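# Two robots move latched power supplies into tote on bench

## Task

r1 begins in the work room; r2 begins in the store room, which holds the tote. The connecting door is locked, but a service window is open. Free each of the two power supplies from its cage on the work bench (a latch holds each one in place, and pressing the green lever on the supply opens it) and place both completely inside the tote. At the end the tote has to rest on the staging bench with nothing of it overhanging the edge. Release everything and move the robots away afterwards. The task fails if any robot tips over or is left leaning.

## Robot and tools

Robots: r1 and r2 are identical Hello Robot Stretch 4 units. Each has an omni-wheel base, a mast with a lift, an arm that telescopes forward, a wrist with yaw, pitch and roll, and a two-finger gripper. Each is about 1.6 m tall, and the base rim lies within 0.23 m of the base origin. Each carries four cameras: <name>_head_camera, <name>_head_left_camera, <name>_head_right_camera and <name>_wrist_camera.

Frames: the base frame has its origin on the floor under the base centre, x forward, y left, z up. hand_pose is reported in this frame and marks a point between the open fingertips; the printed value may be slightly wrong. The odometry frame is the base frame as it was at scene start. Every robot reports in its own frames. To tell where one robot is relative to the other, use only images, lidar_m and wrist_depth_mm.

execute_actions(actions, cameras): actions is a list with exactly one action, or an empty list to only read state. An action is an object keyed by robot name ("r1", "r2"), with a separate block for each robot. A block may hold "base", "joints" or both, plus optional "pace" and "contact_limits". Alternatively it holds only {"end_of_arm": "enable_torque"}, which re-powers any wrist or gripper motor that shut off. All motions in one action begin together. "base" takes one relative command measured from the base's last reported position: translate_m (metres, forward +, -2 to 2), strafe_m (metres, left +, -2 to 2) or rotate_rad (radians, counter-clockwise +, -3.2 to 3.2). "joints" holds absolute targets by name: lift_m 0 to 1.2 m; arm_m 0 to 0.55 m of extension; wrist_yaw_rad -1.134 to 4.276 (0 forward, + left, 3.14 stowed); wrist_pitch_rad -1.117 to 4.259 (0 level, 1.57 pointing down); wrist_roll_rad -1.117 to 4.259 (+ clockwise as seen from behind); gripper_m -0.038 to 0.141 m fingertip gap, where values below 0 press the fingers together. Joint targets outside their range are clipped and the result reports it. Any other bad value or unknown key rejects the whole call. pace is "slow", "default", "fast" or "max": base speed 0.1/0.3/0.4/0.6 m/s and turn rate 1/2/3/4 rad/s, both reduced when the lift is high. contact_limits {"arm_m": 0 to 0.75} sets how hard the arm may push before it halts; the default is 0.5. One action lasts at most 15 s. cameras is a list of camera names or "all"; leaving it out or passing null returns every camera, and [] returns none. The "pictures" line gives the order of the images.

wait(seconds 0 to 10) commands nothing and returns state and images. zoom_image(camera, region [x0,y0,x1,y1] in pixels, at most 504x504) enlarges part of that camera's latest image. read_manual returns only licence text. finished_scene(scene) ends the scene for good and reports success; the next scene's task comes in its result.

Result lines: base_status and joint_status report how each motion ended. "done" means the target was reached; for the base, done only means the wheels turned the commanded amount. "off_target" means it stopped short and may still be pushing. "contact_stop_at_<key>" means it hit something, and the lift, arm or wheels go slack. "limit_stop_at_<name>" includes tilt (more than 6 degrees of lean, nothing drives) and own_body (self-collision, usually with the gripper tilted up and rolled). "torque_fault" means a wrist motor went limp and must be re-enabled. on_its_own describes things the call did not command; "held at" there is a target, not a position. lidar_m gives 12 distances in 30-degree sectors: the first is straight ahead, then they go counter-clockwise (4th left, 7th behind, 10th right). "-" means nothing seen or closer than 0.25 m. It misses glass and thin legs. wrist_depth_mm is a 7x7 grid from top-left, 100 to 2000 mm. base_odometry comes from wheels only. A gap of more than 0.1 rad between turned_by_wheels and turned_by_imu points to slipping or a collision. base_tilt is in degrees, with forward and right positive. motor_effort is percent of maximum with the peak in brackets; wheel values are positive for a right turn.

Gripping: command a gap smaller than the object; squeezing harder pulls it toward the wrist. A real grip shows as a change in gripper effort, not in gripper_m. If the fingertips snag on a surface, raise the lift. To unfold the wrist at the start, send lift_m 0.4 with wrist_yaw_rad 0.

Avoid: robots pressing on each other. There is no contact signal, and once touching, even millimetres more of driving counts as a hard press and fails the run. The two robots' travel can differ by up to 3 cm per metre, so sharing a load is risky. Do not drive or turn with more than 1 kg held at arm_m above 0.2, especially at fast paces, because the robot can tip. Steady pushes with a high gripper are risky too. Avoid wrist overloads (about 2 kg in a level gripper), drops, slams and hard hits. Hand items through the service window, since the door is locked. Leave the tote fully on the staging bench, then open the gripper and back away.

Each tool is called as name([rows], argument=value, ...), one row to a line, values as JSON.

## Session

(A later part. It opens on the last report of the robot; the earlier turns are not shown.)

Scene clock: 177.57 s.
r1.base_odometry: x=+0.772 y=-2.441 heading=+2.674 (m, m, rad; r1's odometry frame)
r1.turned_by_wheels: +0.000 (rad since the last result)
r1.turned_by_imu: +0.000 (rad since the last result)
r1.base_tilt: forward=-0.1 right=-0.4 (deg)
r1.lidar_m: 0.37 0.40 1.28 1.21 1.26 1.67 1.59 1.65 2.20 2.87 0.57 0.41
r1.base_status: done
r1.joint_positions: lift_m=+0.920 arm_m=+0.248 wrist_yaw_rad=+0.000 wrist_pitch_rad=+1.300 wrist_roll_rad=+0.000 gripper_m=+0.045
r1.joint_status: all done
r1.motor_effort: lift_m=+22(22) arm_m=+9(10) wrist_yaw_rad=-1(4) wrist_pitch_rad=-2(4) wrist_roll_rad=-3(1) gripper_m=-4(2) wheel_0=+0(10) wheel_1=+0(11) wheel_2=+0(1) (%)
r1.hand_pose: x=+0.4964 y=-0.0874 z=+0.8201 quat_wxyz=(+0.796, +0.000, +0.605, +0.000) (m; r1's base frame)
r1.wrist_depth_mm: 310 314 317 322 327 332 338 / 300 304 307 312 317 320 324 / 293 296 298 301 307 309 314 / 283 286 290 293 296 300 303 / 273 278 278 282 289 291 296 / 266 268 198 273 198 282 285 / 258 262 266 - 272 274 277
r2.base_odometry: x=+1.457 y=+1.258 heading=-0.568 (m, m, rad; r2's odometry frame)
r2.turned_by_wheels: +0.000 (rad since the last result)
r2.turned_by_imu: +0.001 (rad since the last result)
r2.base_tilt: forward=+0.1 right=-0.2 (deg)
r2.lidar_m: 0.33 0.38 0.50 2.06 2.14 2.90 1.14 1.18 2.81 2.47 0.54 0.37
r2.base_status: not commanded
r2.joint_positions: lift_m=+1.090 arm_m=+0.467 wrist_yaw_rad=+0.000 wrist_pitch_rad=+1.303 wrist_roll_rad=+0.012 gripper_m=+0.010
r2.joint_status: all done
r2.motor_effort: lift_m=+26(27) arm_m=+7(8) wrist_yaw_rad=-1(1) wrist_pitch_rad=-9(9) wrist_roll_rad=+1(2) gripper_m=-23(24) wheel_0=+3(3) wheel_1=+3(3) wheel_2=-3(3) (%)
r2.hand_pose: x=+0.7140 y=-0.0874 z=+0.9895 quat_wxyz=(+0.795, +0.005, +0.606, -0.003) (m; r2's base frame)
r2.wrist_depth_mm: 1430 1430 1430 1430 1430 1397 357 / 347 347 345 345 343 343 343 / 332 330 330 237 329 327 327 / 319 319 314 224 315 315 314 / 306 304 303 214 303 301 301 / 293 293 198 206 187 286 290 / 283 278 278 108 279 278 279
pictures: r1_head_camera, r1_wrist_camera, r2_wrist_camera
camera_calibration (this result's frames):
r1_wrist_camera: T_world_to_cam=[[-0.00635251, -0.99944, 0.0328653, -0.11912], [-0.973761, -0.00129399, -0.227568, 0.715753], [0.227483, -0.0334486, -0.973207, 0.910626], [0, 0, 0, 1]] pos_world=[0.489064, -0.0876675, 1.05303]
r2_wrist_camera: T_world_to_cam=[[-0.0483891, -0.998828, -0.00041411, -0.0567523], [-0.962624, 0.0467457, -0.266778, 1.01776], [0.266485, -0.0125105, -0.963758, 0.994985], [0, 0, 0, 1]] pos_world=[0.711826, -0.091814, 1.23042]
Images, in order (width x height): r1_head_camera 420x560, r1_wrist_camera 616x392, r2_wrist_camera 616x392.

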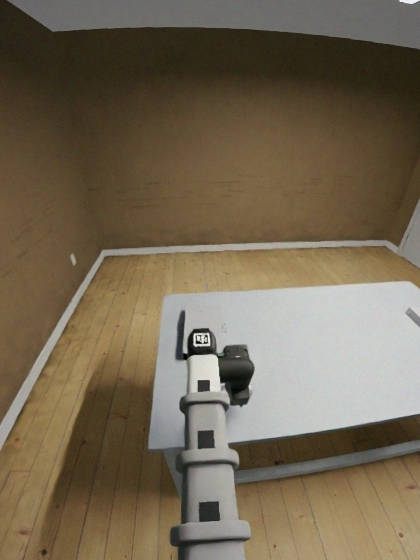

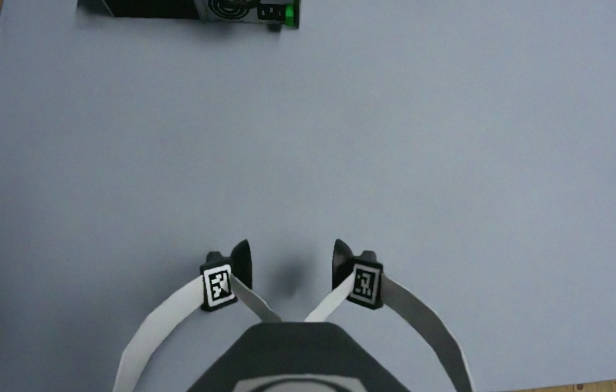

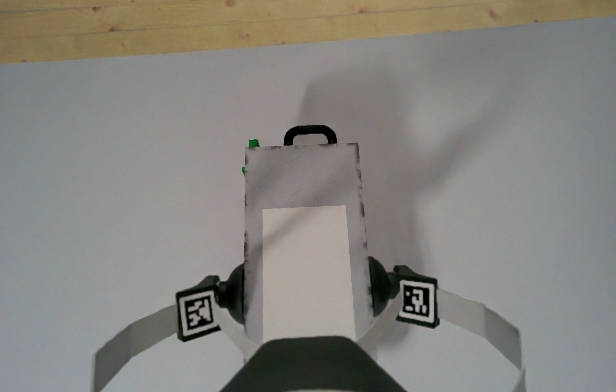

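execute_actions([
  {"r1":{"base":{"strafe_m":0.037},"pace":"slow"},"r2":{"joints":{"arm_m":0.05}}},
])

Scene clock: 180.50 s.
r1.base_odometry: x=+0.756 y=-2.474 heading=+2.674 (m, m, rad; r1's odometry frame)
r1.turned_by_wheels: +0.000 (rad since the last result)
r1.turned_by_imu: +0.000 (rad since the last result)
r1.base_tilt: forward=+0.0 right=-0.4 (deg)
r1.lidar_m: 0.37 0.40 1.24 1.18 1.19 1.62 1.59 1.67 2.22 2.92 0.58 0.42
r1.base_status: done
r1.joint_positions: lift_m=+0.920 arm_m=+0.248 wrist_yaw_rad=+0.000 wrist_pitch_rad=+1.300 wrist_roll_rad=+0.000 gripper_m=+0.045
r1.joint_status: not commanded
r1.motor_effort: lift_m=+22(22) arm_m=+9(9) wrist_yaw_rad=-2(2) wrist_pitch_rad=-2(2) wrist_roll_rad=+0(1) gripper_m=-4(4) wheel_0=+0(7) wheel_1=+0(4) wheel_2=+0(0) (%)
r1.hand_pose: x=+0.4964 y=-0.0874 z=+0.8201 quat_wxyz=(+0.796, +0.000, +0.605, +0.000) (m; r1's base frame)
r1.wrist_depth_mm: 312 315 317 320 327 334 336 / 303 304 309 314 315 320 327 / 294 296 298 301 306 310 314 / 282 285 289 293 298 300 303 / 274 278 281 283 287 291 294 / 265 267 198 274 198 282 286 / 259 260 267 - 272 272 276
r2.base_odometry: x=+1.457 y=+1.258 heading=-0.568 (m, m, rad; r2's odometry frame)
r2.turned_by_wheels: +0.000 (rad since the last result)
r2.turned_by_imu: +0.001 (rad since the last result)
r2.base_tilt: forward=+0.1 right=-0.2 (deg)
r2.lidar_m: 0.35 0.36 0.50 2.01 2.13 2.85 1.11 1.19 2.79 2.48 0.55 0.38
r2.base_status: not commanded
r2.joint_positions: lift_m=+1.090 arm_m=+0.051 wrist_yaw_rad=+0.000 wrist_pitch_rad=+1.303 wrist_roll_rad=+0.012 gripper_m=+0.010
r2.joint_status: all done
r2.motor_effort: lift_m=+26(25) arm_m=-8(9) wrist_yaw_rad=+0(1) wrist_pitch_rad=-10(10) wrist_roll_rad=+1(1) gripper_m=-24(23) wheel_0=+3(3) wheel_1=+3(2) wheel_2=-3(3) (%)
r2.hand_pose: x=+0.2985 y=-0.0874 z=+0.9895 quat_wxyz=(+0.795, +0.005, +0.607, -0.004) (m; r2's base frame)
r2.wrist_depth_mm: 368 366 368 366 364 364 362 / 351 349 347 347 347 345 345 / 334 334 334 236 332 330 330 / 320 320 320 224 322 338 1205 / 1205 1182 1182 214 1182 1205 1182 / 1182 1160 198 206 187 1118 1138 / 1098 1078 1098 108 1118 1098 1098
pictures: r1_head_camera, r1_head_left_camera, r1_head_right_camera, r1_wrist_camera, r2_head_camera, r2_head_left_camera, r2_head_right_camera, r2_wrist_camera
camera_calibration (this result's frames):
r1_wrist_camera: T_world_to_cam=[[-0.00635909, -0.99944, 0.0328653, -0.119117], [-0.973761, -0.00128758, -0.227568, 0.715754], [0.227483, -0.0334501, -0.973207, 0.910626], [0, 0, 0, 1]] pos_world=[0.489065, -0.087668, 1.05303]
r2_wrist_camera: T_world_to_cam=[[-0.0489698, -0.9988, -0.000397395, -0.076741], [-0.962688, 0.0473053, -0.266448, 0.617568], [0.266147, -0.0126654, -0.963849, 1.10585], [0, 0, 0, 1]] pos_world=[0.296448, -0.0918572, 1.23039]
Images, in order (width x height): r1_head_camera 420x560, r1_head_left_camera 420x672, r1_head_right_camera 420x672, r1_wrist_camera 616x392, r2_head_camera 420x560, r2_head_left_camera 420x672, r2_head_right_camera 420x672, r2_wrist_camera 616x392.

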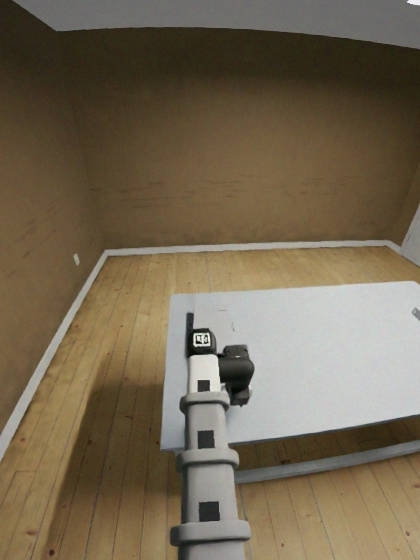

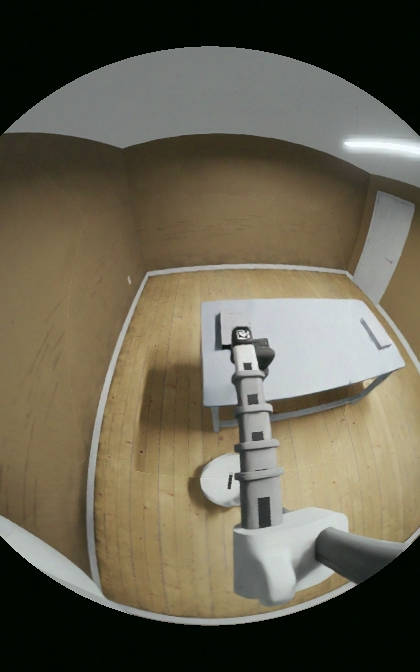

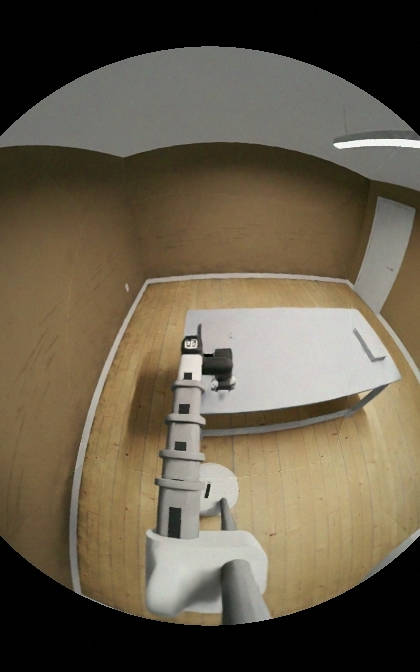

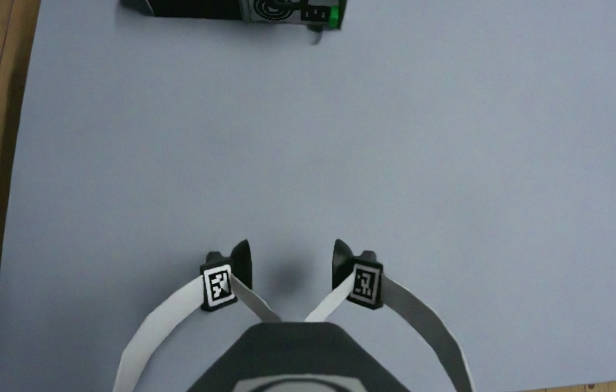

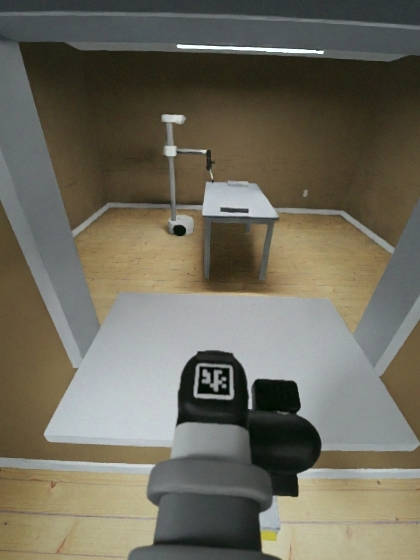

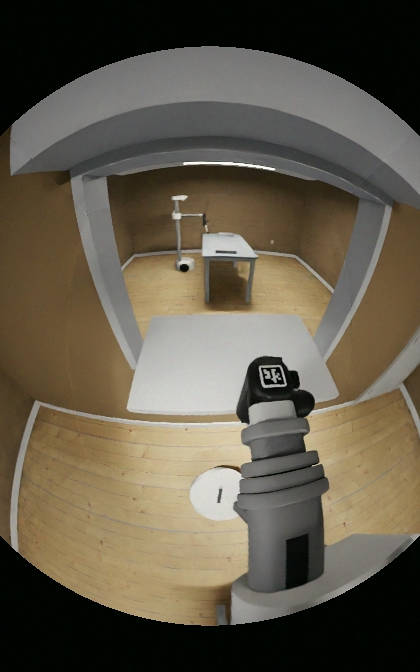

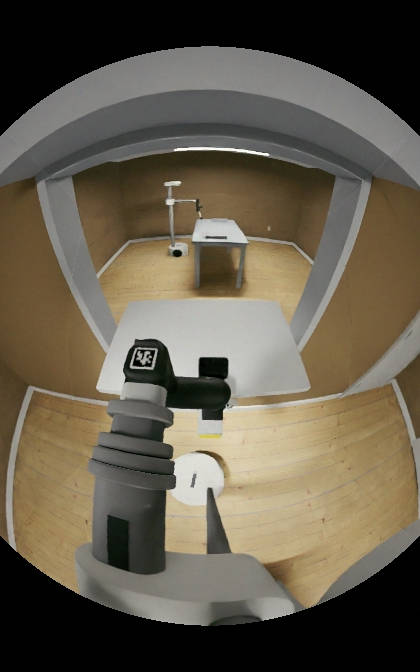

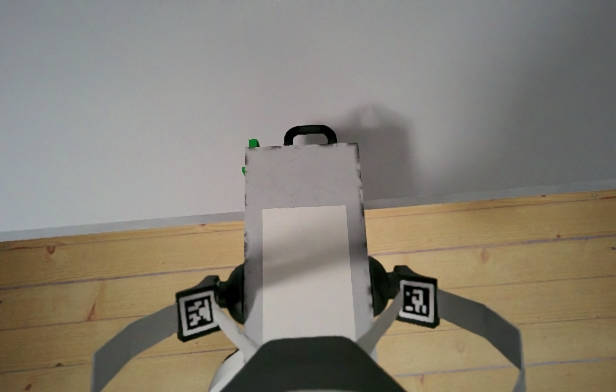

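execute_actions([
  {"r1":{"joints":{"arm_m":0.36,"lift_m":0.897}},"r2":{"base":{"rotate_rad":-3.1}}},
], cameras=["r1_wrist_camera","r2_head_camera","r2_head_left_camera"])

Scene clock: 184.30 s.
r1.base_odometry: x=+0.756 y=-2.474 heading=+2.674 (m, m, rad; r1's odometry frame)
r1.turned_by_wheels: +0.000 (rad since the last result)
r1.turned_by_imu: +0.000 (rad since the last result)
r1.base_tilt: forward=+0.0 right=-0.4 (deg)
r1.lidar_m: 0.36 0.39 1.24 1.17 1.24 1.64 1.61 1.66 2.22 2.91 0.58 0.42
r1.base_status: not commanded
r1.joint_positions: lift_m=+0.897 arm_m=+0.358 wrist_yaw_rad=+0.000 wrist_pitch_rad=+1.301 wrist_roll_rad=+0.000 gripper_m=+0.045
r1.joint_status: all done
r1.motor_effort: lift_m=+18(21) arm_m=+9(5) wrist_yaw_rad=-2(2) wrist_pitch_rad=-2(1) wrist_roll_rad=+0(1) gripper_m=-3(3) wheel_0=+0(0) wheel_1=+0(0) wheel_2=+0(0) (%)
r1.hand_pose: x=+0.6063 y=-0.0874 z=+0.7974 quat_wxyz=(+0.796, +0.000, +0.605, +0.000) (m; r1's base frame)
r1.wrist_depth_mm: 286 240 242 244 303 304 310 / 277 233 236 237 293 294 297 / 268 271 274 273 283 286 290 / 260 263 266 270 274 276 278 / 253 254 257 262 265 268 271 / 245 246 198 252 198 258 262 / 237 240 245 - 249 252 254
r2.base_odometry: x=+1.457 y=+1.258 heading=+2.616 (m, m, rad; r2's odometry frame)
r2.turned_by_wheels: -3.099 (rad since the last result)
r2.turned_by_imu: -3.126 (rad since the last result)
r2.base_tilt: forward=+0.1 right=-0.2 (deg)
r2.lidar_m: 1.10 1.19 2.75 1.99 0.50 0.37 0.32 0.36 0.88 2.09 2.15 3.11
r2.base_status: done
r2.joint_positions: lift_m=+1.090 arm_m=+0.051 wrist_yaw_rad=+0.000 wrist_pitch_rad=+1.303 wrist_roll_rad=+0.012 gripper_m=+0.010
r2.joint_status: not commanded
r2.motor_effort: lift_m=+26(26) arm_m=-8(8) wrist_yaw_rad=+0(1) wrist_pitch_rad=-9(10) wrist_roll_rad=-2(0) gripper_m=-24(23) wheel_0=+4(8) wheel_1=+3(7) wheel_2=+4(7) (%)
r2.hand_pose: x=+0.2987 y=-0.0874 z=+0.9895 quat_wxyz=(+0.795, +0.005, +0.606, -0.004) (m; r2's base frame)
r2.wrist_depth_mm: 1430 1397 1430 1430 1397 1430 1397 / 1366 1366 1366 1336 1366 1336 1336 / 1308 1308 1281 236 1281 1281 1308 / 1255 1255 1229 224 1229 1255 1229 / 1205 1205 1182 214 1182 1182 1160 / 1160 1160 198 206 187 1118 1160 / 1098 1098 1098 108 1098 1098 1098
pictures: r1_wrist_camera, r2_head_camera, r2_head_left_camera
camera_calibration (this result's frames):
r1_wrist_camera: T_world_to_cam=[[-0.00644887, -0.999439, 0.0328662, -0.117626], [-0.97379, -0.00119612, -0.227446, 0.817572], [0.227358, -0.0334715, -0.973236, 0.863651], [0, 0, 0, 1]] pos_world=[0.599027, -0.0876746, 1.03036]
Images, in order (width x height): r1_wrist_camera 616x392, r2_head_camera 420x560, r2_head_left_camera 420x672.

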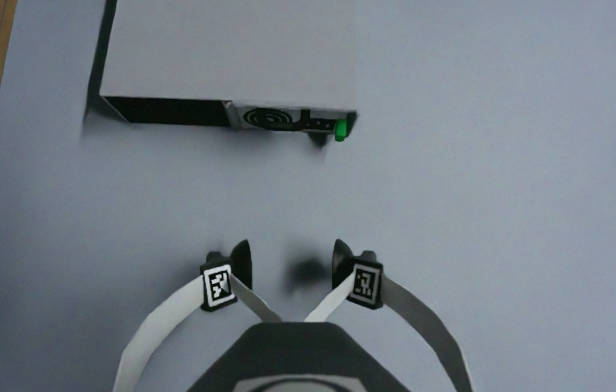

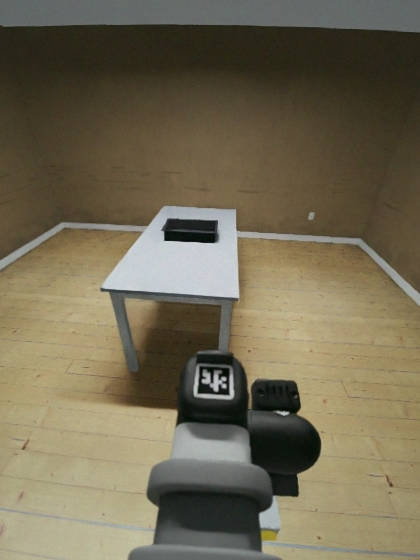

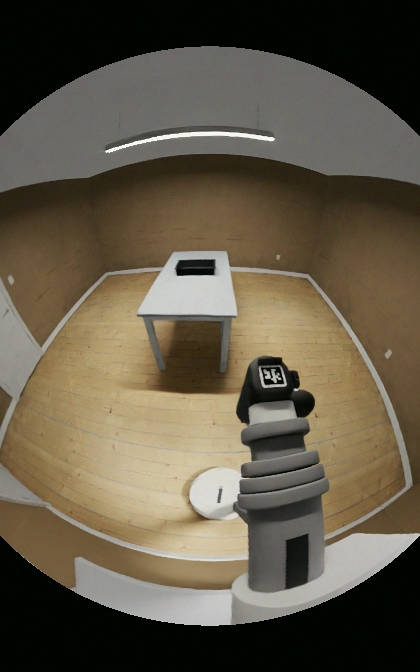

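zoom_image(camera="r1_wrist_camera", region=[190, 80, 410, 300])

Region (190, 80, 410, 300) of r1_wrist_camera's 616x392 image, scaled by 2.291.

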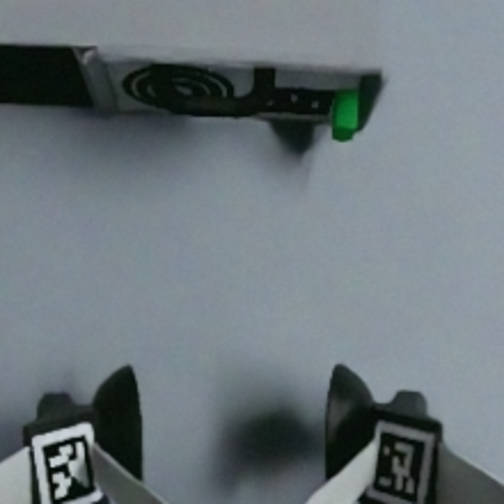

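execute_actions([
  {"r1":{"base":{"rotate_rad":-0.025},"pace":"slow"},"r2":{"base":{"strafe_m":-0.52},"joints":{"lift_m":0.6},"pace":"fast"}},
], cameras=[])

execute_actions([
  {"r1":{"base":{"strafe_m":0.023},"joints":{"arm_m":0.385},"pace":"slow"},"r2":{"base":{"translate_m":1.0},"pace":"fast"}},
], cameras=["r1_wrist_camera","r2_head_left_camera"])

Scene clock: 188.10 s.
r1.base_odometry: x=+0.756 y=-2.474 heading=+2.649 (m, m, rad; r1's odometry frame)
r1.turned_by_wheels: -0.025 (rad since the last result)
r1.turned_by_imu: -0.025 (rad since the last result)
r1.base_tilt: forward=+0.1 right=-0.3 (deg)
r1.lidar_m: 0.36 0.37 1.23 1.17 1.23 1.62 1.61 1.64 2.14 2.90 0.59 0.42
r1.base_status: done
r1.joint_positions: lift_m=+0.897 arm_m=+0.358 wrist_yaw_rad=+0.000 wrist_pitch_rad=+1.301 wrist_roll_rad=+0.000 gripper_m=+0.045
r1.joint_status: not commanded
r1.motor_effort: lift_m=+18(18) arm_m=+9(9) wrist_yaw_rad=-2(1) wrist_pitch_rad=-2(2) wrist_roll_rad=-1(1) gripper_m=-4(3) wheel_0=+0(3) wheel_1=+0(2) wheel_2=+1(2) (%)
r1.hand_pose: x=+0.6063 y=-0.0874 z=+0.7974 quat_wxyz=(+0.796, +0.000, +0.605, +0.000) (m; r1's base frame)
r1.wrist_depth_mm: 286 238 242 248 300 307 309 / 276 233 236 239 291 296 300 / 268 272 272 278 282 285 289 / 259 263 266 271 273 276 277 / 252 255 258 260 264 268 271 / 244 246 198 252 198 259 263 / 238 240 245 - 251 252 254
r2.base_odometry: x=+1.718 y=+1.708 heading=+2.616 (m, m, rad; r2's odometry frame)
r2.turned_by_wheels: +0.000 (rad since the last result)
r2.turned_by_imu: +0.000 (rad since the last result)
r2.base_tilt: forward=+0.1 right=-0.2 (deg)
r2.lidar_m: 1.52 1.19 3.25 2.09 0.52 0.40 0.56 0.62 0.88 1.56 1.65 2.33
r2.base_status: done
r2.joint_positions: lift_m=+0.600 arm_m=+0.051 wrist_yaw_rad=+0.000 wrist_pitch_rad=+1.303 wrist_roll_rad=+0.012 gripper_m=+0.010
r2.joint_status: all done
r2.motor_effort: lift_m=+21(23) arm_m=-8(8) wrist_yaw_rad=+0(0) wrist_pitch_rad=-9(9) wrist_roll_rad=-2(2) gripper_m=-24(24) wheel_0=+0(12) wheel_1=-1(11) wheel_2=+0(3) (%)
r2.hand_pose: x=+0.2986 y=-0.0874 z=+0.4999 quat_wxyz=(+0.795, +0.005, +0.606, -0.004) (m; r2's base frame)
r2.wrist_depth_mm: 866 866 854 866 854 854 842 / 820 820 820 831 820 820 809 / 788 788 788 236 788 778 778 / 759 759 750 224 741 750 750 / 723 723 715 214 715 723 715 / 699 699 198 206 187 676 691 / 668 661 661 108 668 661 661
pictures: none
No camera images: the call's "cameras" was empty. Leave "cameras" out to get every camera's image.

Scene clock: 191.90 s.
r1.base_odometry: x=+0.745 y=-2.494 heading=+2.649 (m, m, rad; r1's odometry frame)
r1.turned_by_wheels: +0.000 (rad since the last result)
r1.turned_by_imu: +0.000 (rad since the last result)
r1.base_tilt: forward=+0.0 right=-0.4 (deg)
r1.lidar_m: 0.36 0.41 1.22 1.13 1.18 1.59 1.60 1.65 2.17 2.94 0.57 0.40
r1.base_status: done
r1.joint_positions: lift_m=+0.897 arm_m=+0.383 wrist_yaw_rad=+0.000 wrist_pitch_rad=+1.301 wrist_roll_rad=+0.000 gripper_m=+0.045
r1.joint_status: all done
r1.motor_effort: lift_m=+18(18) arm_m=+9(14) wrist_yaw_rad=-1(3) wrist_pitch_rad=-2(3) wrist_roll_rad=+0(0) gripper_m=-3(4) wheel_0=-1(6) wheel_1=+1(6) wheel_2=+0(1) (%)
r1.hand_pose: x=+0.6313 y=-0.0874 z=+0.7974 quat_wxyz=(+0.796, +0.000, +0.605, +0.000) (m; r1's base frame)
r1.wrist_depth_mm: 286 241 242 246 300 307 310 / 276 233 234 236 290 296 298 / 268 267 251 232 281 285 289 / 260 263 266 270 273 277 279 / 252 255 258 260 264 267 270 / 245 247 198 252 198 259 263 / 238 239 244 - 251 251 254
r2.base_odometry: x=+0.853 y=+2.209 heading=+2.617 (m, m, rad; r2's odometry frame)
r2.turned_by_wheels: +0.000 (rad since the last result)
r2.turned_by_imu: +0.003 (rad since the last result)
r2.base_tilt: forward=+0.1 right=-0.2 (deg)
r2.lidar_m: 1.38 0.55 0.41 0.56 2.18 1.42 1.40 1.70 1.67 1.59 1.70 2.38
r2.base_status: done
r2.joint_positions: lift_m=+0.600 arm_m=+0.051 wrist_yaw_rad=+0.000 wrist_pitch_rad=+1.303 wrist_roll_rad=+0.012 gripper_m=+0.010
r2.joint_status: not commanded
r2.motor_effort: lift_m=+21(21) arm_m=-7(7) wrist_yaw_rad=+0(0) wrist_pitch_rad=-8(11) wrist_roll_rad=-2(1) gripper_m=-24(23) wheel_0=+3(8) wheel_1=+2(8) wheel_2=+0(15) (%)
r2.hand_pose: x=+0.2986 y=-0.0874 z=+0.4999 quat_wxyz=(+0.795, +0.005, +0.606, -0.004) (m; r2's base frame)
r2.wrist_depth_mm: 715 866 866 854 854 854 854 / 809 820 831 820 820 820 820 / 788 788 788 237 778 778 778 / 759 750 750 224 750 750 750 / 723 723 723 214 723 715 715 / 699 699 198 206 187 676 691 / 668 661 661 108 668 661 668
pictures: r1_wrist_camera, r2_head_left_camera
camera_calibration (this result's frames):
r1_wrist_camera: T_world_to_cam=[[-0.00645059, -0.999439, 0.0328662, -0.117464], [-0.97379, -0.00119443, -0.227446, 0.841899], [0.227358, -0.0334719, -0.973236, 0.857971], [0, 0, 0, 1]] pos_world=[0.624008, -0.0876747, 1.03036]
Images, in order (width x height): r1_wrist_camera 616x392, r2_head_left_camera 420x672.

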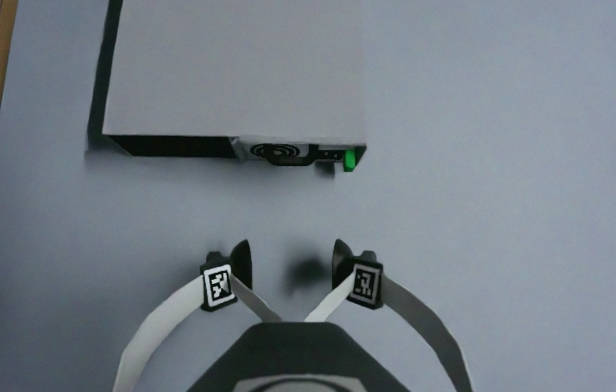

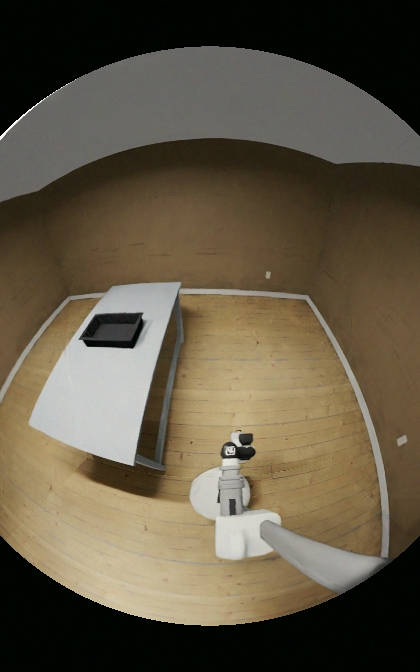

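execute_actions([
  {"r1":{"joints":{"arm_m":0.422},"pace":"slow","contact_limits":{"arm_m":0.2}},"r2":{"base":{"translate_m":0.95},"joints":{"lift_m":1.06},"pace":"fast"}},
], cameras=["r1_wrist_camera","r2_head_left_camera"])

zoom_image(camera="r1_wrist_camera", region=[190, 130, 410, 330])

Scene clock: 195.70 s.
r1.base_odometry: x=+0.745 y=-2.494 heading=+2.649 (m, m, rad; r1's odometry frame)
r1.turned_by_wheels: +0.000 (rad since the last result)
r1.turned_by_imu: +0.000 (rad since the last result)
r1.base_tilt: forward=-0.1 right=-0.3 (deg)
r1.lidar_m: 0.38 0.38 1.22 1.16 1.17 1.59 1.60 1.63 2.15 2.93 0.57 0.41
r1.base_status: not commanded
r1.joint_positions: lift_m=+0.897 arm_m=+0.420 wrist_yaw_rad=+0.000 wrist_pitch_rad=+1.301 wrist_roll_rad=+0.000 gripper_m=+0.045
r1.joint_status: all done
r1.motor_effort: lift_m=+18(18) arm_m=+9(11) wrist_yaw_rad=-3(2) wrist_pitch_rad=-2(3) wrist_roll_rad=+1(2) gripper_m=-3(3) wheel_0=-1(1) wheel_1=+1(1) wheel_2=+0(0) (%)
r1.contact_limits: arm_m 0.2
r1.hand_pose: x=+0.6683 y=-0.0874 z=+0.7974 quat_wxyz=(+0.796, +0.000, +0.605, +0.000) (m; r1's base frame)
r1.wrist_depth_mm: 286 239 242 245 298 306 310 / 277 234 234 236 290 294 298 / 268 225 227 229 282 286 289 / 260 258 249 225 272 276 279 / 252 255 256 260 265 267 271 / 245 247 198 252 198 260 263 / 237 239 245 - 250 252 254
r2.base_odometry: x=+0.031 y=+2.685 heading=+2.617 (m, m, rad; r2's odometry frame)
r2.turned_by_wheels: +0.000 (rad since the last result)
r2.turned_by_imu: +0.003 (rad since the last result)
r2.base_tilt: forward=+0.1 right=-0.2 (deg)
r2.lidar_m: 1.75 0.49 0.35 0.32 0.37 0.54 2.53 2.28 1.68 1.60 1.71 0.38
r2.base_status: done
r2.joint_positions: lift_m=+1.060 arm_m=+0.051 wrist_yaw_rad=+0.000 wrist_pitch_rad=+1.303 wrist_roll_rad=+0.012 gripper_m=+0.010
r2.joint_status: all done
r2.motor_effort: lift_m=+25(28) arm_m=-7(8) wrist_yaw_rad=+0(0) wrist_pitch_rad=-8(12) wrist_roll_rad=-2(1) gripper_m=-24(23) wheel_0=+3(11) wheel_1=+0(8) wheel_2=-2(14) (%)
r2.hand_pose: x=+0.2986 y=-0.0874 z=+0.9596 quat_wxyz=(+0.795, +0.005, +0.606, -0.004) (m; r2's base frame)
r2.wrist_depth_mm: 1397 1397 1397 1366 1397 1366 1366 / 1308 1308 1336 1336 1308 1336 1308 / 1255 1281 1281 237 1255 1255 1255 / 1229 1182 1205 224 1205 1205 1205 / 1182 1160 1160 214 1160 1160 1160 / 1118 1098 198 205 190 1098 1118 / 1078 960 1078 108 1078 1060 1078
pictures: r1_wrist_camera, r2_head_left_camera
camera_calibration (this result's frames):
r1_wrist_camera: T_world_to_cam=[[-0.00645347, -0.999439, 0.0328661, -0.117224], [-0.97379, -0.00119162, -0.227446, 0.877922], [0.227358, -0.0334725, -0.973236, 0.849561], [0, 0, 0, 1]] pos_world=[0.661001, -0.0876749, 1.03036]
Images, in order (width x height): r1_wrist_camera 616x392, r2_head_left_camera 420x672.

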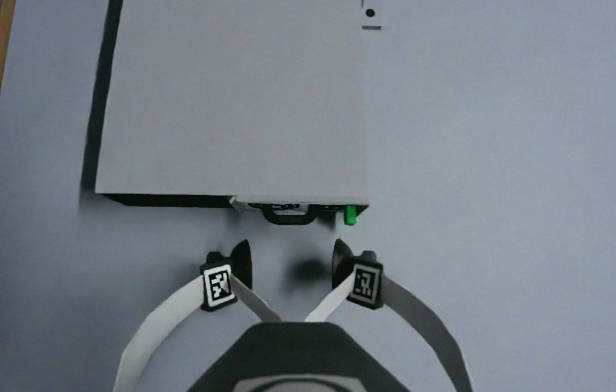

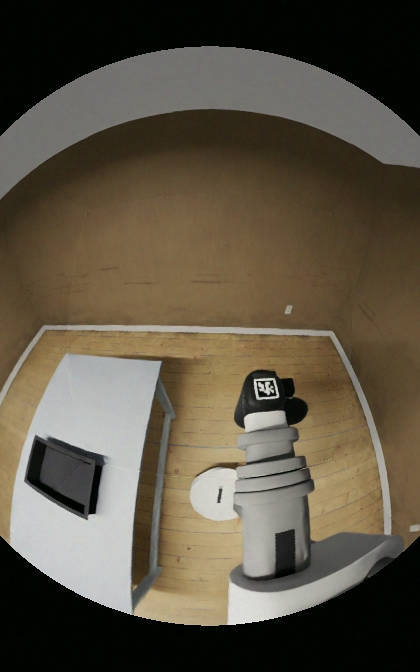

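Region (190, 130, 410, 330) of r1_wrist_camera's 616x392 image, scaled by 2.291; it fills the top 458 rows of this view, and the rest is white.

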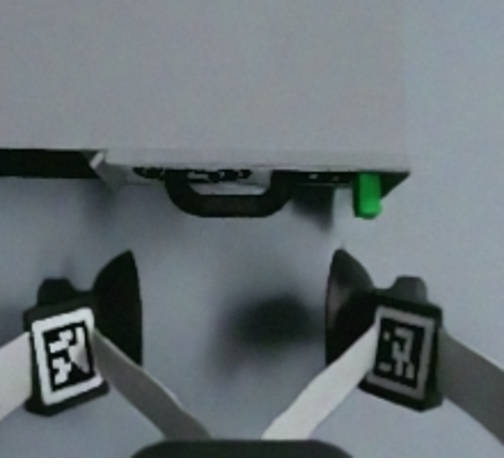

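execute_actions([
  {"r1":{"base":{"strafe_m":0.002},"joints":{"arm_m":0.441},"pace":"slow","contact_limits":{"arm_m":0.2}},"r2":{"base":{"rotate_rad":1.52}}},
], cameras=["r1_wrist_camera","r2_head_camera","r2_wrist_camera"])

zoom_image(camera="r1_wrist_camera", region=[190, 130, 410, 330])

Scene clock: 198.23 s.
r1.base_odometry: x=+0.744 y=-2.496 heading=+2.649 (m, m, rad; r1's odometry frame)
r1.turned_by_wheels: +0.000 (rad since the last result)
r1.turned_by_imu: +0.000 (rad since the last result)
r1.base_tilt: forward=+0.0 right=-0.3 (deg)
r1.lidar_m: 0.37 0.40 1.23 1.14 1.18 1.58 1.61 1.67 2.16 2.93 0.58 0.40
r1.base_status: done
r1.joint_positions: lift_m=+0.897 arm_m=+0.439 wrist_yaw_rad=+0.000 wrist_pitch_rad=+1.301 wrist_roll_rad=+0.000 gripper_m=+0.045
r1.joint_status: all done
r1.motor_effort: lift_m=+18(18) arm_m=+9(9) wrist_yaw_rad=-2(3) wrist_pitch_rad=-4(4) wrist_roll_rad=+0(0) gripper_m=-4(3) wheel_0=+0(4) wheel_1=-1(3) wheel_2=+0(1) (%)
r1.contact_limits: arm_m 0.2
r1.hand_pose: x=+0.6871 y=-0.0874 z=+0.7974 quat_wxyz=(+0.796, +0.000, +0.606, +0.000) (m; r1's base frame)
r1.wrist_depth_mm: 285 240 241 244 298 306 310 / 277 234 233 236 291 294 298 / 268 225 227 229 281 286 289 / 260 218 220 223 272 277 278 / 252 255 256 223 263 267 271 / 245 246 198 252 198 260 262 / 238 239 244 - 249 252 254
r2.base_odometry: x=+0.031 y=+2.685 heading=-2.147 (m, m, rad; r2's odometry frame)
r2.turned_by_wheels: +1.519 (rad since the last result)
r2.turned_by_imu: +1.534 (rad since the last result)
r2.base_tilt: forward=+0.1 right=-0.2 (deg)
r2.lidar_m: 0.34 0.37 0.51 2.31 2.37 1.72 1.62 1.69 1.88 1.76 0.55 0.35
r2.base_status: done
r2.joint_positions: lift_m=+1.060 arm_m=+0.051 wrist_yaw_rad=+0.000 wrist_pitch_rad=+1.303 wrist_roll_rad=+0.012 gripper_m=+0.010
r2.joint_status: not commanded
r2.motor_effort: lift_m=+25(25) arm_m=-7(8) wrist_yaw_rad=-1(1) wrist_pitch_rad=-8(9) wrist_roll_rad=-2(0) gripper_m=-24(23) wheel_0=-3(10) wheel_1=-2(7) wheel_2=-3(9) (%)
r2.hand_pose: x=+0.2986 y=-0.0874 z=+0.9596 quat_wxyz=(+0.795, +0.005, +0.606, -0.004) (m; r2's base frame)
r2.wrist_depth_mm: 449 508 512 504 508 504 504 / 480 436 436 480 484 484 480 / 469 466 462 237 462 459 459 / 449 442 442 224 442 445 442 / 436 991 449 214 991 1138 1160 / 1118 1118 199 206 187 1098 1098 / 1078 1060 1078 108 1078 1060 1078
pictures: r1_wrist_camera, r2_head_camera, r2_wrist_camera
camera_calibration (this result's frames):
r1_wrist_camera: T_world_to_cam=[[-0.0064571, -0.999439, 0.0328688, -0.117102], [-0.973882, -0.00117512, -0.227052, 0.896018], [0.226963, -0.0334764, -0.973328, 0.84559], [0, 0, 0, 1]] pos_world=[0.679942, -0.0876761, 1.03033]
r2_wrist_camera: T_world_to_cam=[[-0.0486144, -0.998818, -0.000427338, -0.0767989], [-0.962538, 0.0469629, -0.267049, 0.610225], [0.266753, -0.0125711, -0.963683, 1.0767], [0, 0, 0, 1]] pos_world=[0.296419, -0.0918308, 1.20052]
Images, in order (width x height): r1_wrist_camera 616x392, r2_head_camera 420x560, r2_wrist_camera 616x392.

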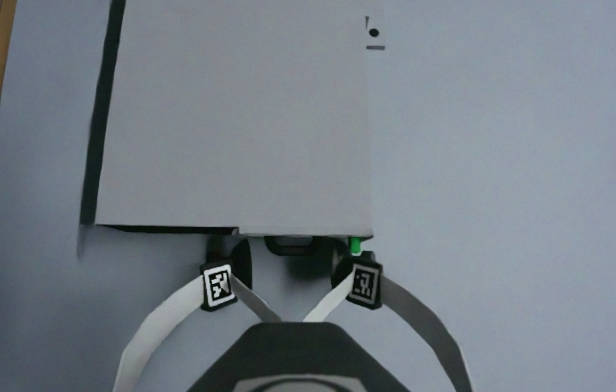

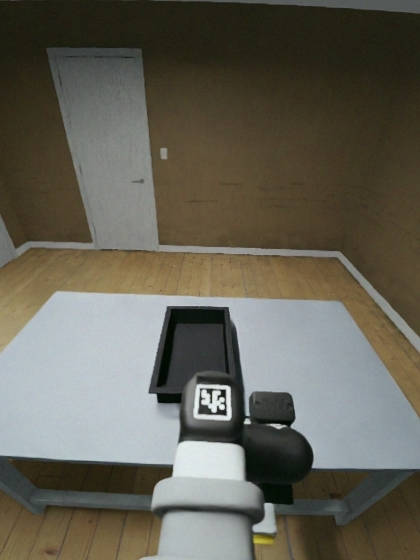

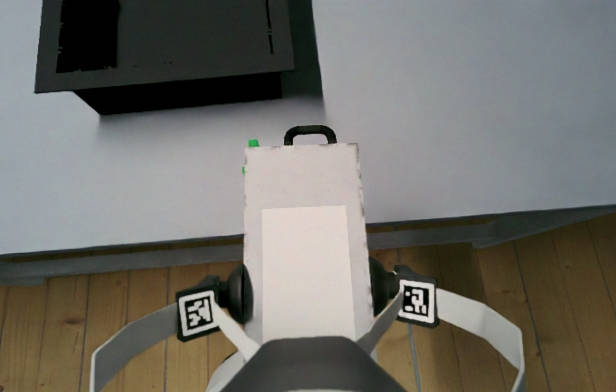

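Region (190, 130, 410, 330) of r1_wrist_camera's 616x392 image, scaled by 2.291; it fills the top 458 rows of this view, and the rest is white.

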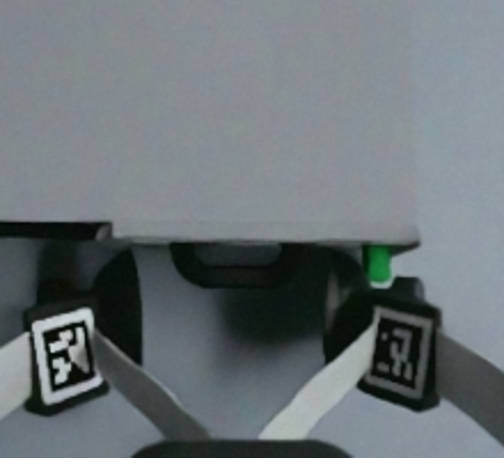

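execute_actions([
  {"r1":{"joints":{"arm_m":0.443,"gripper_m":0.025},"pace":"slow","contact_limits":{"arm_m":0.2}},"r2":{"base":{"strafe_m":0.10},"joints":{"arm_m":0.19}}},
], cameras=["r1_wrist_camera"])

execute_actions([
  {"r1":{"joints":{"arm_m":0.445,"gripper_m":0.01,"lift_m":0.894},"pace":"slow","contact_limits":{"arm_m":0.3}},"r2":{"base":{"translate_m":0.03}}},
], cameras=["r1_wrist_camera","r2_wrist_camera"])

zoom_image(camera="r1_wrist_camera", region=[190, 130, 410, 330])

Scene clock: 200.37 s.
r1.base_odometry: x=+0.744 y=-2.496 heading=+2.649 (m, m, rad; r1's odometry frame)
r1.turned_by_wheels: +0.000 (rad since the last result)
r1.turned_by_imu: +0.000 (rad since the last result)
r1.base_tilt: forward=-0.1 right=-0.4 (deg)
r1.lidar_m: 0.36 0.41 1.23 1.15 1.20 1.58 1.60 1.65 2.15 2.93 0.56 0.40
r1.base_status: not commanded
r1.joint_positions: lift_m=+0.897 arm_m=+0.441 wrist_yaw_rad=+0.000 wrist_pitch_rad=+1.301 wrist_roll_rad=+0.000 gripper_m=+0.025
r1.joint_status: all done
r1.motor_effort: lift_m=+19(19) arm_m=+9(12) wrist_yaw_rad=+0(0) wrist_pitch_rad=-3(4) wrist_roll_rad=+0(0) gripper_m=-7(10) wheel_0=+0(0) wheel_1=-1(1) wheel_2=+0(0) (%)
r1.contact_limits: arm_m 0.2
r1.hand_pose: x=+0.6891 y=-0.0874 z=+0.7973 quat_wxyz=(+0.796, +0.000, +0.606, +0.000) (m; r1's base frame)
r1.wrist_depth_mm: 285 239 240 246 298 304 309 / 276 232 233 236 290 294 298 / 267 224 227 229 281 283 289 / 258 218 219 223 272 276 279 / 252 253 253 220 264 267 270 / 244 246 191 251 190 258 262 / 238 240 245 - 249 252 252
r2.base_odometry: x=+0.114 y=+2.631 heading=-2.147 (m, m, rad; r2's odometry frame)
r2.turned_by_wheels: +0.000 (rad since the last result)
r2.turned_by_imu: +0.001 (rad since the last result)
r2.base_tilt: forward=+0.1 right=-0.2 (deg)
r2.lidar_m: 0.33 0.34 0.51 2.22 2.42 1.68 1.62 1.70 1.98 1.85 0.55 0.36
r2.base_status: done
r2.joint_positions: lift_m=+1.060 arm_m=+0.189 wrist_yaw_rad=+0.000 wrist_pitch_rad=+1.303 wrist_roll_rad=+0.012 gripper_m=+0.010
r2.joint_status: all done
r2.motor_effort: lift_m=+24(25) arm_m=+8(7) wrist_yaw_rad=-1(1) wrist_pitch_rad=-8(11) wrist_roll_rad=-3(0) gripper_m=-24(24) wheel_0=-3(12) wheel_1=+2(9) wheel_2=+0(4) (%)
r2.hand_pose: x=+0.4360 y=-0.0874 z=+0.9596 quat_wxyz=(+0.795, +0.005, +0.606, -0.003) (m; r2's base frame)
r2.wrist_depth_mm: 512 488 504 504 500 504 504 / 484 462 480 484 477 480 480 / 469 442 462 236 452 462 459 / 445 436 355 224 439 439 439 / 427 427 421 214 424 424 421 / 413 410 198 206 187 402 404 / 399 397 397 108 1060 1078 1060
pictures: r1_wrist_camera
camera_calibration (this result's frames):
r1_wrist_camera: T_world_to_cam=[[-0.00677512, -0.999437, 0.0328689, -0.116893], [-0.973887, -0.000864627, -0.227034, 0.898], [0.226934, -0.0335487, -0.973332, 0.845122], [0, 0, 0, 1]] pos_world=[0.681971, -0.0876983, 1.0303]
Images, in order (width x height): r1_wrist_camera 616x392.

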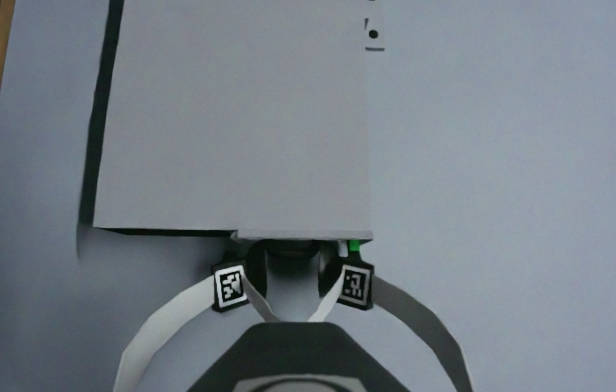

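Scene clock: 201.37 s.
r1.base_odometry: x=+0.744 y=-2.496 heading=+2.649 (m, m, rad; r1's odometry frame)
r1.turned_by_wheels: +0.000 (rad since the last result)
r1.turned_by_imu: +0.000 (rad since the last result)
r1.base_tilt: forward=+0.0 right=-0.3 (deg)
r1.lidar_m: 0.37 0.41 1.23 1.16 1.19 1.57 1.60 1.63 2.18 2.95 0.57 0.40
r1.base_status: not commanded
r1.joint_positions: lift_m=+0.894 arm_m=+0.443 wrist_yaw_rad=-0.001 wrist_pitch_rad=+1.304 wrist_roll_rad=+0.000 gripper_m=+0.010
r1.joint_status: all done
r1.motor_effort: lift_m=+19(19) arm_m=+10(10) wrist_yaw_rad=+2(4) wrist_pitch_rad=-12(13) wrist_roll_rad=+0(1) gripper_m=-15(17) wheel_0=+0(0) wheel_1=-1(1) wheel_2=+0(0) (%)
r1.contact_limits: arm_m 0.3
r1.hand_pose: x=+0.6900 y=-0.0875 z=+0.7940 quat_wxyz=(+0.795, +0.000, +0.607, -0.001) (m; r1's base frame)
r1.wrist_depth_mm: 279 235 236 239 291 300 303 / 271 227 229 233 285 289 293 / 263 220 221 224 276 279 282 / 256 212 214 217 267 271 273 / 247 249 250 216 258 263 265 / 239 242 188 248 189 255 257 / 235 236 241 - 245 248 249
r2.base_odometry: x=+0.098 y=+2.606 heading=-2.147 (m, m, rad; r2's odometry frame)
r2.turned_by_wheels: +0.000 (rad since the last result)
r2.turned_by_imu: +0.000 (rad since the last result)
r2.base_tilt: forward=+0.2 right=-0.2 (deg)
r2.lidar_m: 0.31 0.34 0.46 2.21 2.44 1.76 1.64 1.71 1.96 1.83 0.50 0.33
r2.base_status: done
r2.joint_positions: lift_m=+1.060 arm_m=+0.189 wrist_yaw_rad=+0.000 wrist_pitch_rad=+1.303 wrist_roll_rad=+0.012 gripper_m=+0.010
r2.joint_status: not commanded
r2.motor_effort: lift_m=+24(25) arm_m=+7(8) wrist_yaw_rad=-1(1) wrist_pitch_rad=-8(10) wrist_roll_rad=-2(1) gripper_m=-24(24) wheel_0=+2(8) wheel_1=+3(8) wheel_2=-2(10) (%)
r2.hand_pose: x=+0.4360 y=-0.0874 z=+0.9596 quat_wxyz=(+0.795, +0.005, +0.606, -0.003) (m; r2's base frame)
r2.wrist_depth_mm: 512 496 504 508 500 504 504 / 488 477 484 480 480 480 477 / 466 415 462 236 452 459 459 / 445 384 439 224 433 439 439 / 427 424 418 213 421 421 421 / 410 410 198 206 187 402 404 / 394 387 392 108 394 394 397
pictures: r1_wrist_camera, r2_wrist_camera
camera_calibration (this result's frames):
r1_wrist_camera: T_world_to_cam=[[-0.00769264, -0.999429, 0.0328903, -0.116239], [-0.974624, 0.00013509, -0.223848, 0.896183], [0.223716, -0.0337776, -0.974069, 0.844481], [0, 0, 0, 1]] pos_world=[0.683623, -0.0877696, 1.02701]
r2_wrist_camera: T_world_to_cam=[[-0.0485935, -0.998819, -0.000419258, -0.0701385], [-0.962583, 0.0469426, -0.26689, 0.742264], [0.266595, -0.0125656, -0.963727, 1.04016], [0, 0, 0, 1]] pos_world=[0.43378, -0.0918292, 1.20051]
Images, in order (width x height): r1_wrist_camera 616x392, r2_wrist_camera 616x392.

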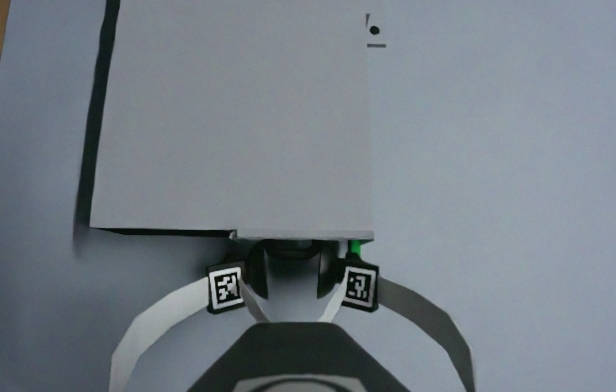

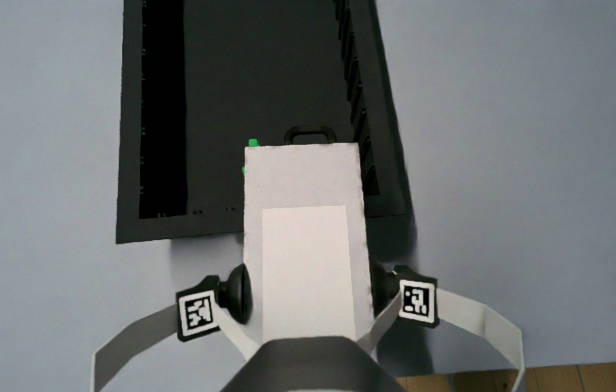

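Region (190, 130, 410, 330) of r1_wrist_camera's 616x392 image, scaled by 2.291; it fills the top 458 rows of this view, and the rest is white.

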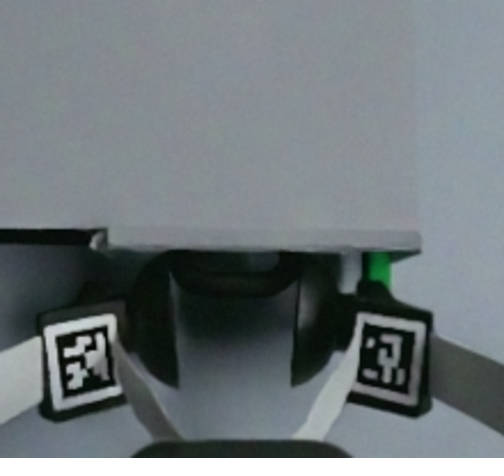

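execute_actions([
  {"r1":{"joints":{"arm_m":0.436,"gripper_m":0.045,"lift_m":0.897},"pace":"slow"},"r2":{"base":{"strafe_m":0.012},"pace":"slow"}},
], cameras=[])

execute_actions([
  {"r1":{"joints":{"arm_m":0.446},"pace":"slow","contact_limits":{"arm_m":0.25}},"r2":{"joints":{"arm_m":0.54,"lift_m":1.01}}},
], cameras=["r1_wrist_camera","r2_wrist_camera"])

zoom_image(camera="r1_wrist_camera", region=[190, 130, 410, 330])

Scene clock: 203.93 s.
r1.base_odometry: x=+0.744 y=-2.496 heading=+2.649 (m, m, rad; r1's odometry frame)
r1.turned_by_wheels: +0.000 (rad since the last result)
r1.turned_by_imu: +0.000 (rad since the last result)
r1.base_tilt: forward=+0.0 right=-0.3 (deg)
r1.lidar_m: 0.38 0.40 1.24 1.14 1.19 1.60 1.60 1.65 2.15 2.95 0.58 0.41
r1.base_status: not commanded
r1.joint_positions: lift_m=+0.897 arm_m=+0.438 wrist_yaw_rad=+0.000 wrist_pitch_rad=+1.300 wrist_roll_rad=+0.000 gripper_m=+0.045
r1.joint_status: all done
r1.motor_effort: lift_m=+23(26) arm_m=-9(8) wrist_yaw_rad=-2(5) wrist_pitch_rad=-2(14) wrist_roll_rad=+1(1) gripper_m=-4(16) wheel_0=+0(0) wheel_1=-1(1) wheel_2=+0(0) (%)
r1.hand_pose: x=+0.6857 y=-0.0874 z=+0.7970 quat_wxyz=(+0.796, +0.000, +0.605, +0.000) (m; r1's base frame)
r1.wrist_depth_mm: 287 241 241 245 297 306 309 / 277 233 234 236 291 294 298 / 266 224 226 229 281 287 287 / 260 216 220 222 272 276 278 / 251 254 255 224 263 268 270 / 244 248 198 253 198 259 263 / 238 239 244 - 249 252 254
r2.base_odometry: x=+0.108 y=+2.599 heading=-2.147 (m, m, rad; r2's odometry frame)
r2.turned_by_wheels: +0.000 (rad since the last result)
r2.turned_by_imu: +0.000 (rad since the last result)
r2.base_tilt: forward=+0.2 right=-0.2 (deg)
r2.lidar_m: 0.29 0.31 0.47 2.20 2.46 1.75 1.65 1.73 1.98 1.86 0.50 0.32
r2.base_status: done
r2.joint_positions: lift_m=+1.060 arm_m=+0.189 wrist_yaw_rad=+0.000 wrist_pitch_rad=+1.303 wrist_roll_rad=+0.012 gripper_m=+0.010
r2.joint_status: not commanded
r2.motor_effort: lift_m=+25(25) arm_m=+8(8) wrist_yaw_rad=+0(0) wrist_pitch_rad=-9(8) wrist_roll_rad=-2(1) gripper_m=-23(24) wheel_0=-5(8) wheel_1=+3(6) wheel_2=+0(0) (%)
r2.hand_pose: x=+0.4360 y=-0.0874 z=+0.9596 quat_wxyz=(+0.795, +0.005, +0.606, -0.003) (m; r2's base frame)
r2.wrist_depth_mm: 512 500 504 504 500 504 500 / 484 480 480 480 473 480 477 / 466 418 459 236 452 459 459 / 445 399 439 224 357 439 439 / 427 424 418 214 424 424 421 / 410 413 199 206 187 399 407 / 397 389 389 108 394 394 397
pictures: none
No camera images: the call's "cameras" was empty. Leave "cameras" out to get every camera's image.

Scene clock: 206.10 s.
r1.base_odometry: x=+0.744 y=-2.496 heading=+2.649 (m, m, rad; r1's odometry frame)
r1.turned_by_wheels: +0.000 (rad since the last result)
r1.turned_by_imu: +0.000 (rad since the last result)
r1.base_tilt: forward=+0.0 right=-0.4 (deg)
r1.lidar_m: 0.36 0.40 1.23 1.14 1.19 1.59 1.59 1.65 2.11 2.94 0.57 0.42
r1.base_status: not commanded
r1.joint_positions: lift_m=+0.897 arm_m=+0.444 wrist_yaw_rad=-0.001 wrist_pitch_rad=+1.303 wrist_roll_rad=+0.000 gripper_m=+0.045
r1.joint_status: all done
r1.motor_effort: lift_m=+23(23) arm_m=+10(11) wrist_yaw_rad=+0(0) wrist_pitch_rad=-11(10) wrist_roll_rad=-2(2) gripper_m=-2(2) wheel_0=+0(0) wheel_1=-1(1) wheel_2=+0(0) (%)
r1.contact_limits: arm_m 0.25
r1.hand_pose: x=+0.6914 y=-0.0875 z=+0.7968 quat_wxyz=(+0.795, +0.000, +0.606, +0.000) (m; r1's base frame)
r1.wrist_depth_mm: 286 238 239 243 297 304 307 / 276 232 233 236 289 293 298 / 266 224 226 229 279 286 287 / 259 217 218 221 270 276 276 / 251 253 216 220 260 266 270 / 244 246 196 252 197 259 262 / 238 240 243 - 249 252 254
r2.base_odometry: x=+0.108 y=+2.599 heading=-2.147 (m, m, rad; r2's odometry frame)
r2.turned_by_wheels: +0.000 (rad since the last result)
r2.turned_by_imu: +0.001 (rad since the last result)
r2.base_tilt: forward=+0.2 right=-0.3 (deg)
r2.lidar_m: 0.31 0.33 0.44 2.20 2.41 1.71 1.65 1.70 1.96 1.87 0.50 0.34
r2.base_status: not commanded
r2.joint_positions: lift_m=+1.010 arm_m=+0.539 wrist_yaw_rad=+0.000 wrist_pitch_rad=+1.303 wrist_roll_rad=+0.012 gripper_m=+0.010
r2.joint_status: all done
r2.motor_effort: lift_m=+20(23) arm_m=+7(14) wrist_yaw_rad=-1(0) wrist_pitch_rad=-8(11) wrist_roll_rad=-4(3) gripper_m=-23(24) wheel_0=-5(5) wheel_1=+2(2) wheel_2=+0(0) (%)
r2.hand_pose: x=+0.7859 y=-0.0874 z=+0.9100 quat_wxyz=(+0.795, +0.005, +0.606, -0.003) (m; r2's base frame)
r2.wrist_depth_mm: 1366 1336 1336 1308 445 445 442 / 427 430 424 427 424 424 421 / 413 410 410 237 399 407 404 / 394 324 343 224 312 389 387 / 377 338 368 214 289 373 373 / 359 294 198 206 187 353 359 / 345 296 342 108 270 342 343
pictures: r1_wrist_camera, r2_wrist_camera
camera_calibration (this result's frames):
r1_wrist_camera: T_world_to_cam=[[-0.00716394, -0.999434, 0.0328828, -0.116637], [-0.974368, -0.000417277, -0.224961, 0.898746], [0.224847, -0.0336516, -0.973813, 0.845902], [0, 0, 0, 1]] pos_world=[0.684674, -0.0877302, 1.02977]
r2_wrist_camera: T_world_to_cam=[[-0.0485388, -0.998821, -0.000429108, -0.0531825], [-0.96253, 0.0468899, -0.267091, 1.06605], [0.266796, -0.0125512, -0.963671, 0.898834], [0, 0, 0, 1]] pos_world=[0.783715, -0.0918252, 1.15089]
Images, in order (width x height): r1_wrist_camera 616x392, r2_wrist_camera 616x392.

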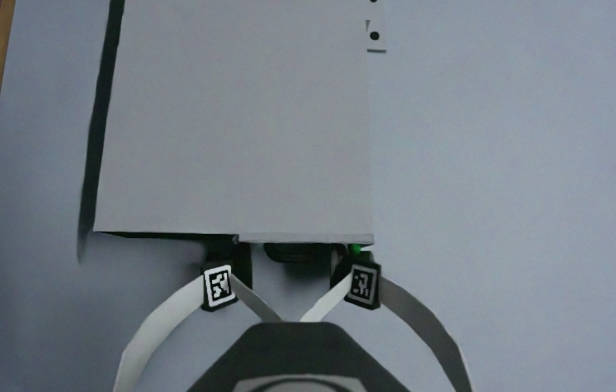

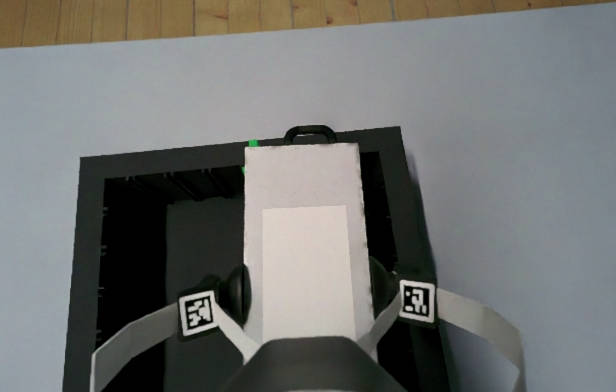

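Region (190, 130, 410, 330) of r1_wrist_camera's 616x392 image, scaled by 2.291; it fills the top 458 rows of this view, and the rest is white.

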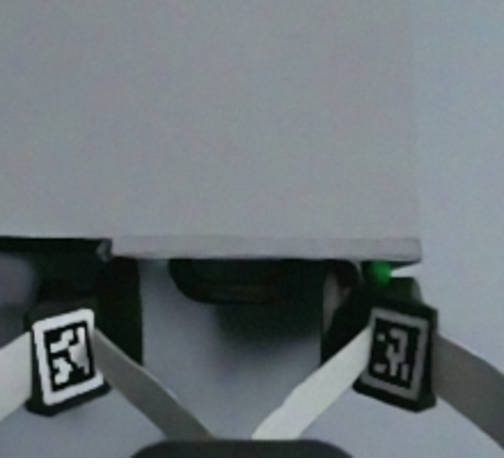

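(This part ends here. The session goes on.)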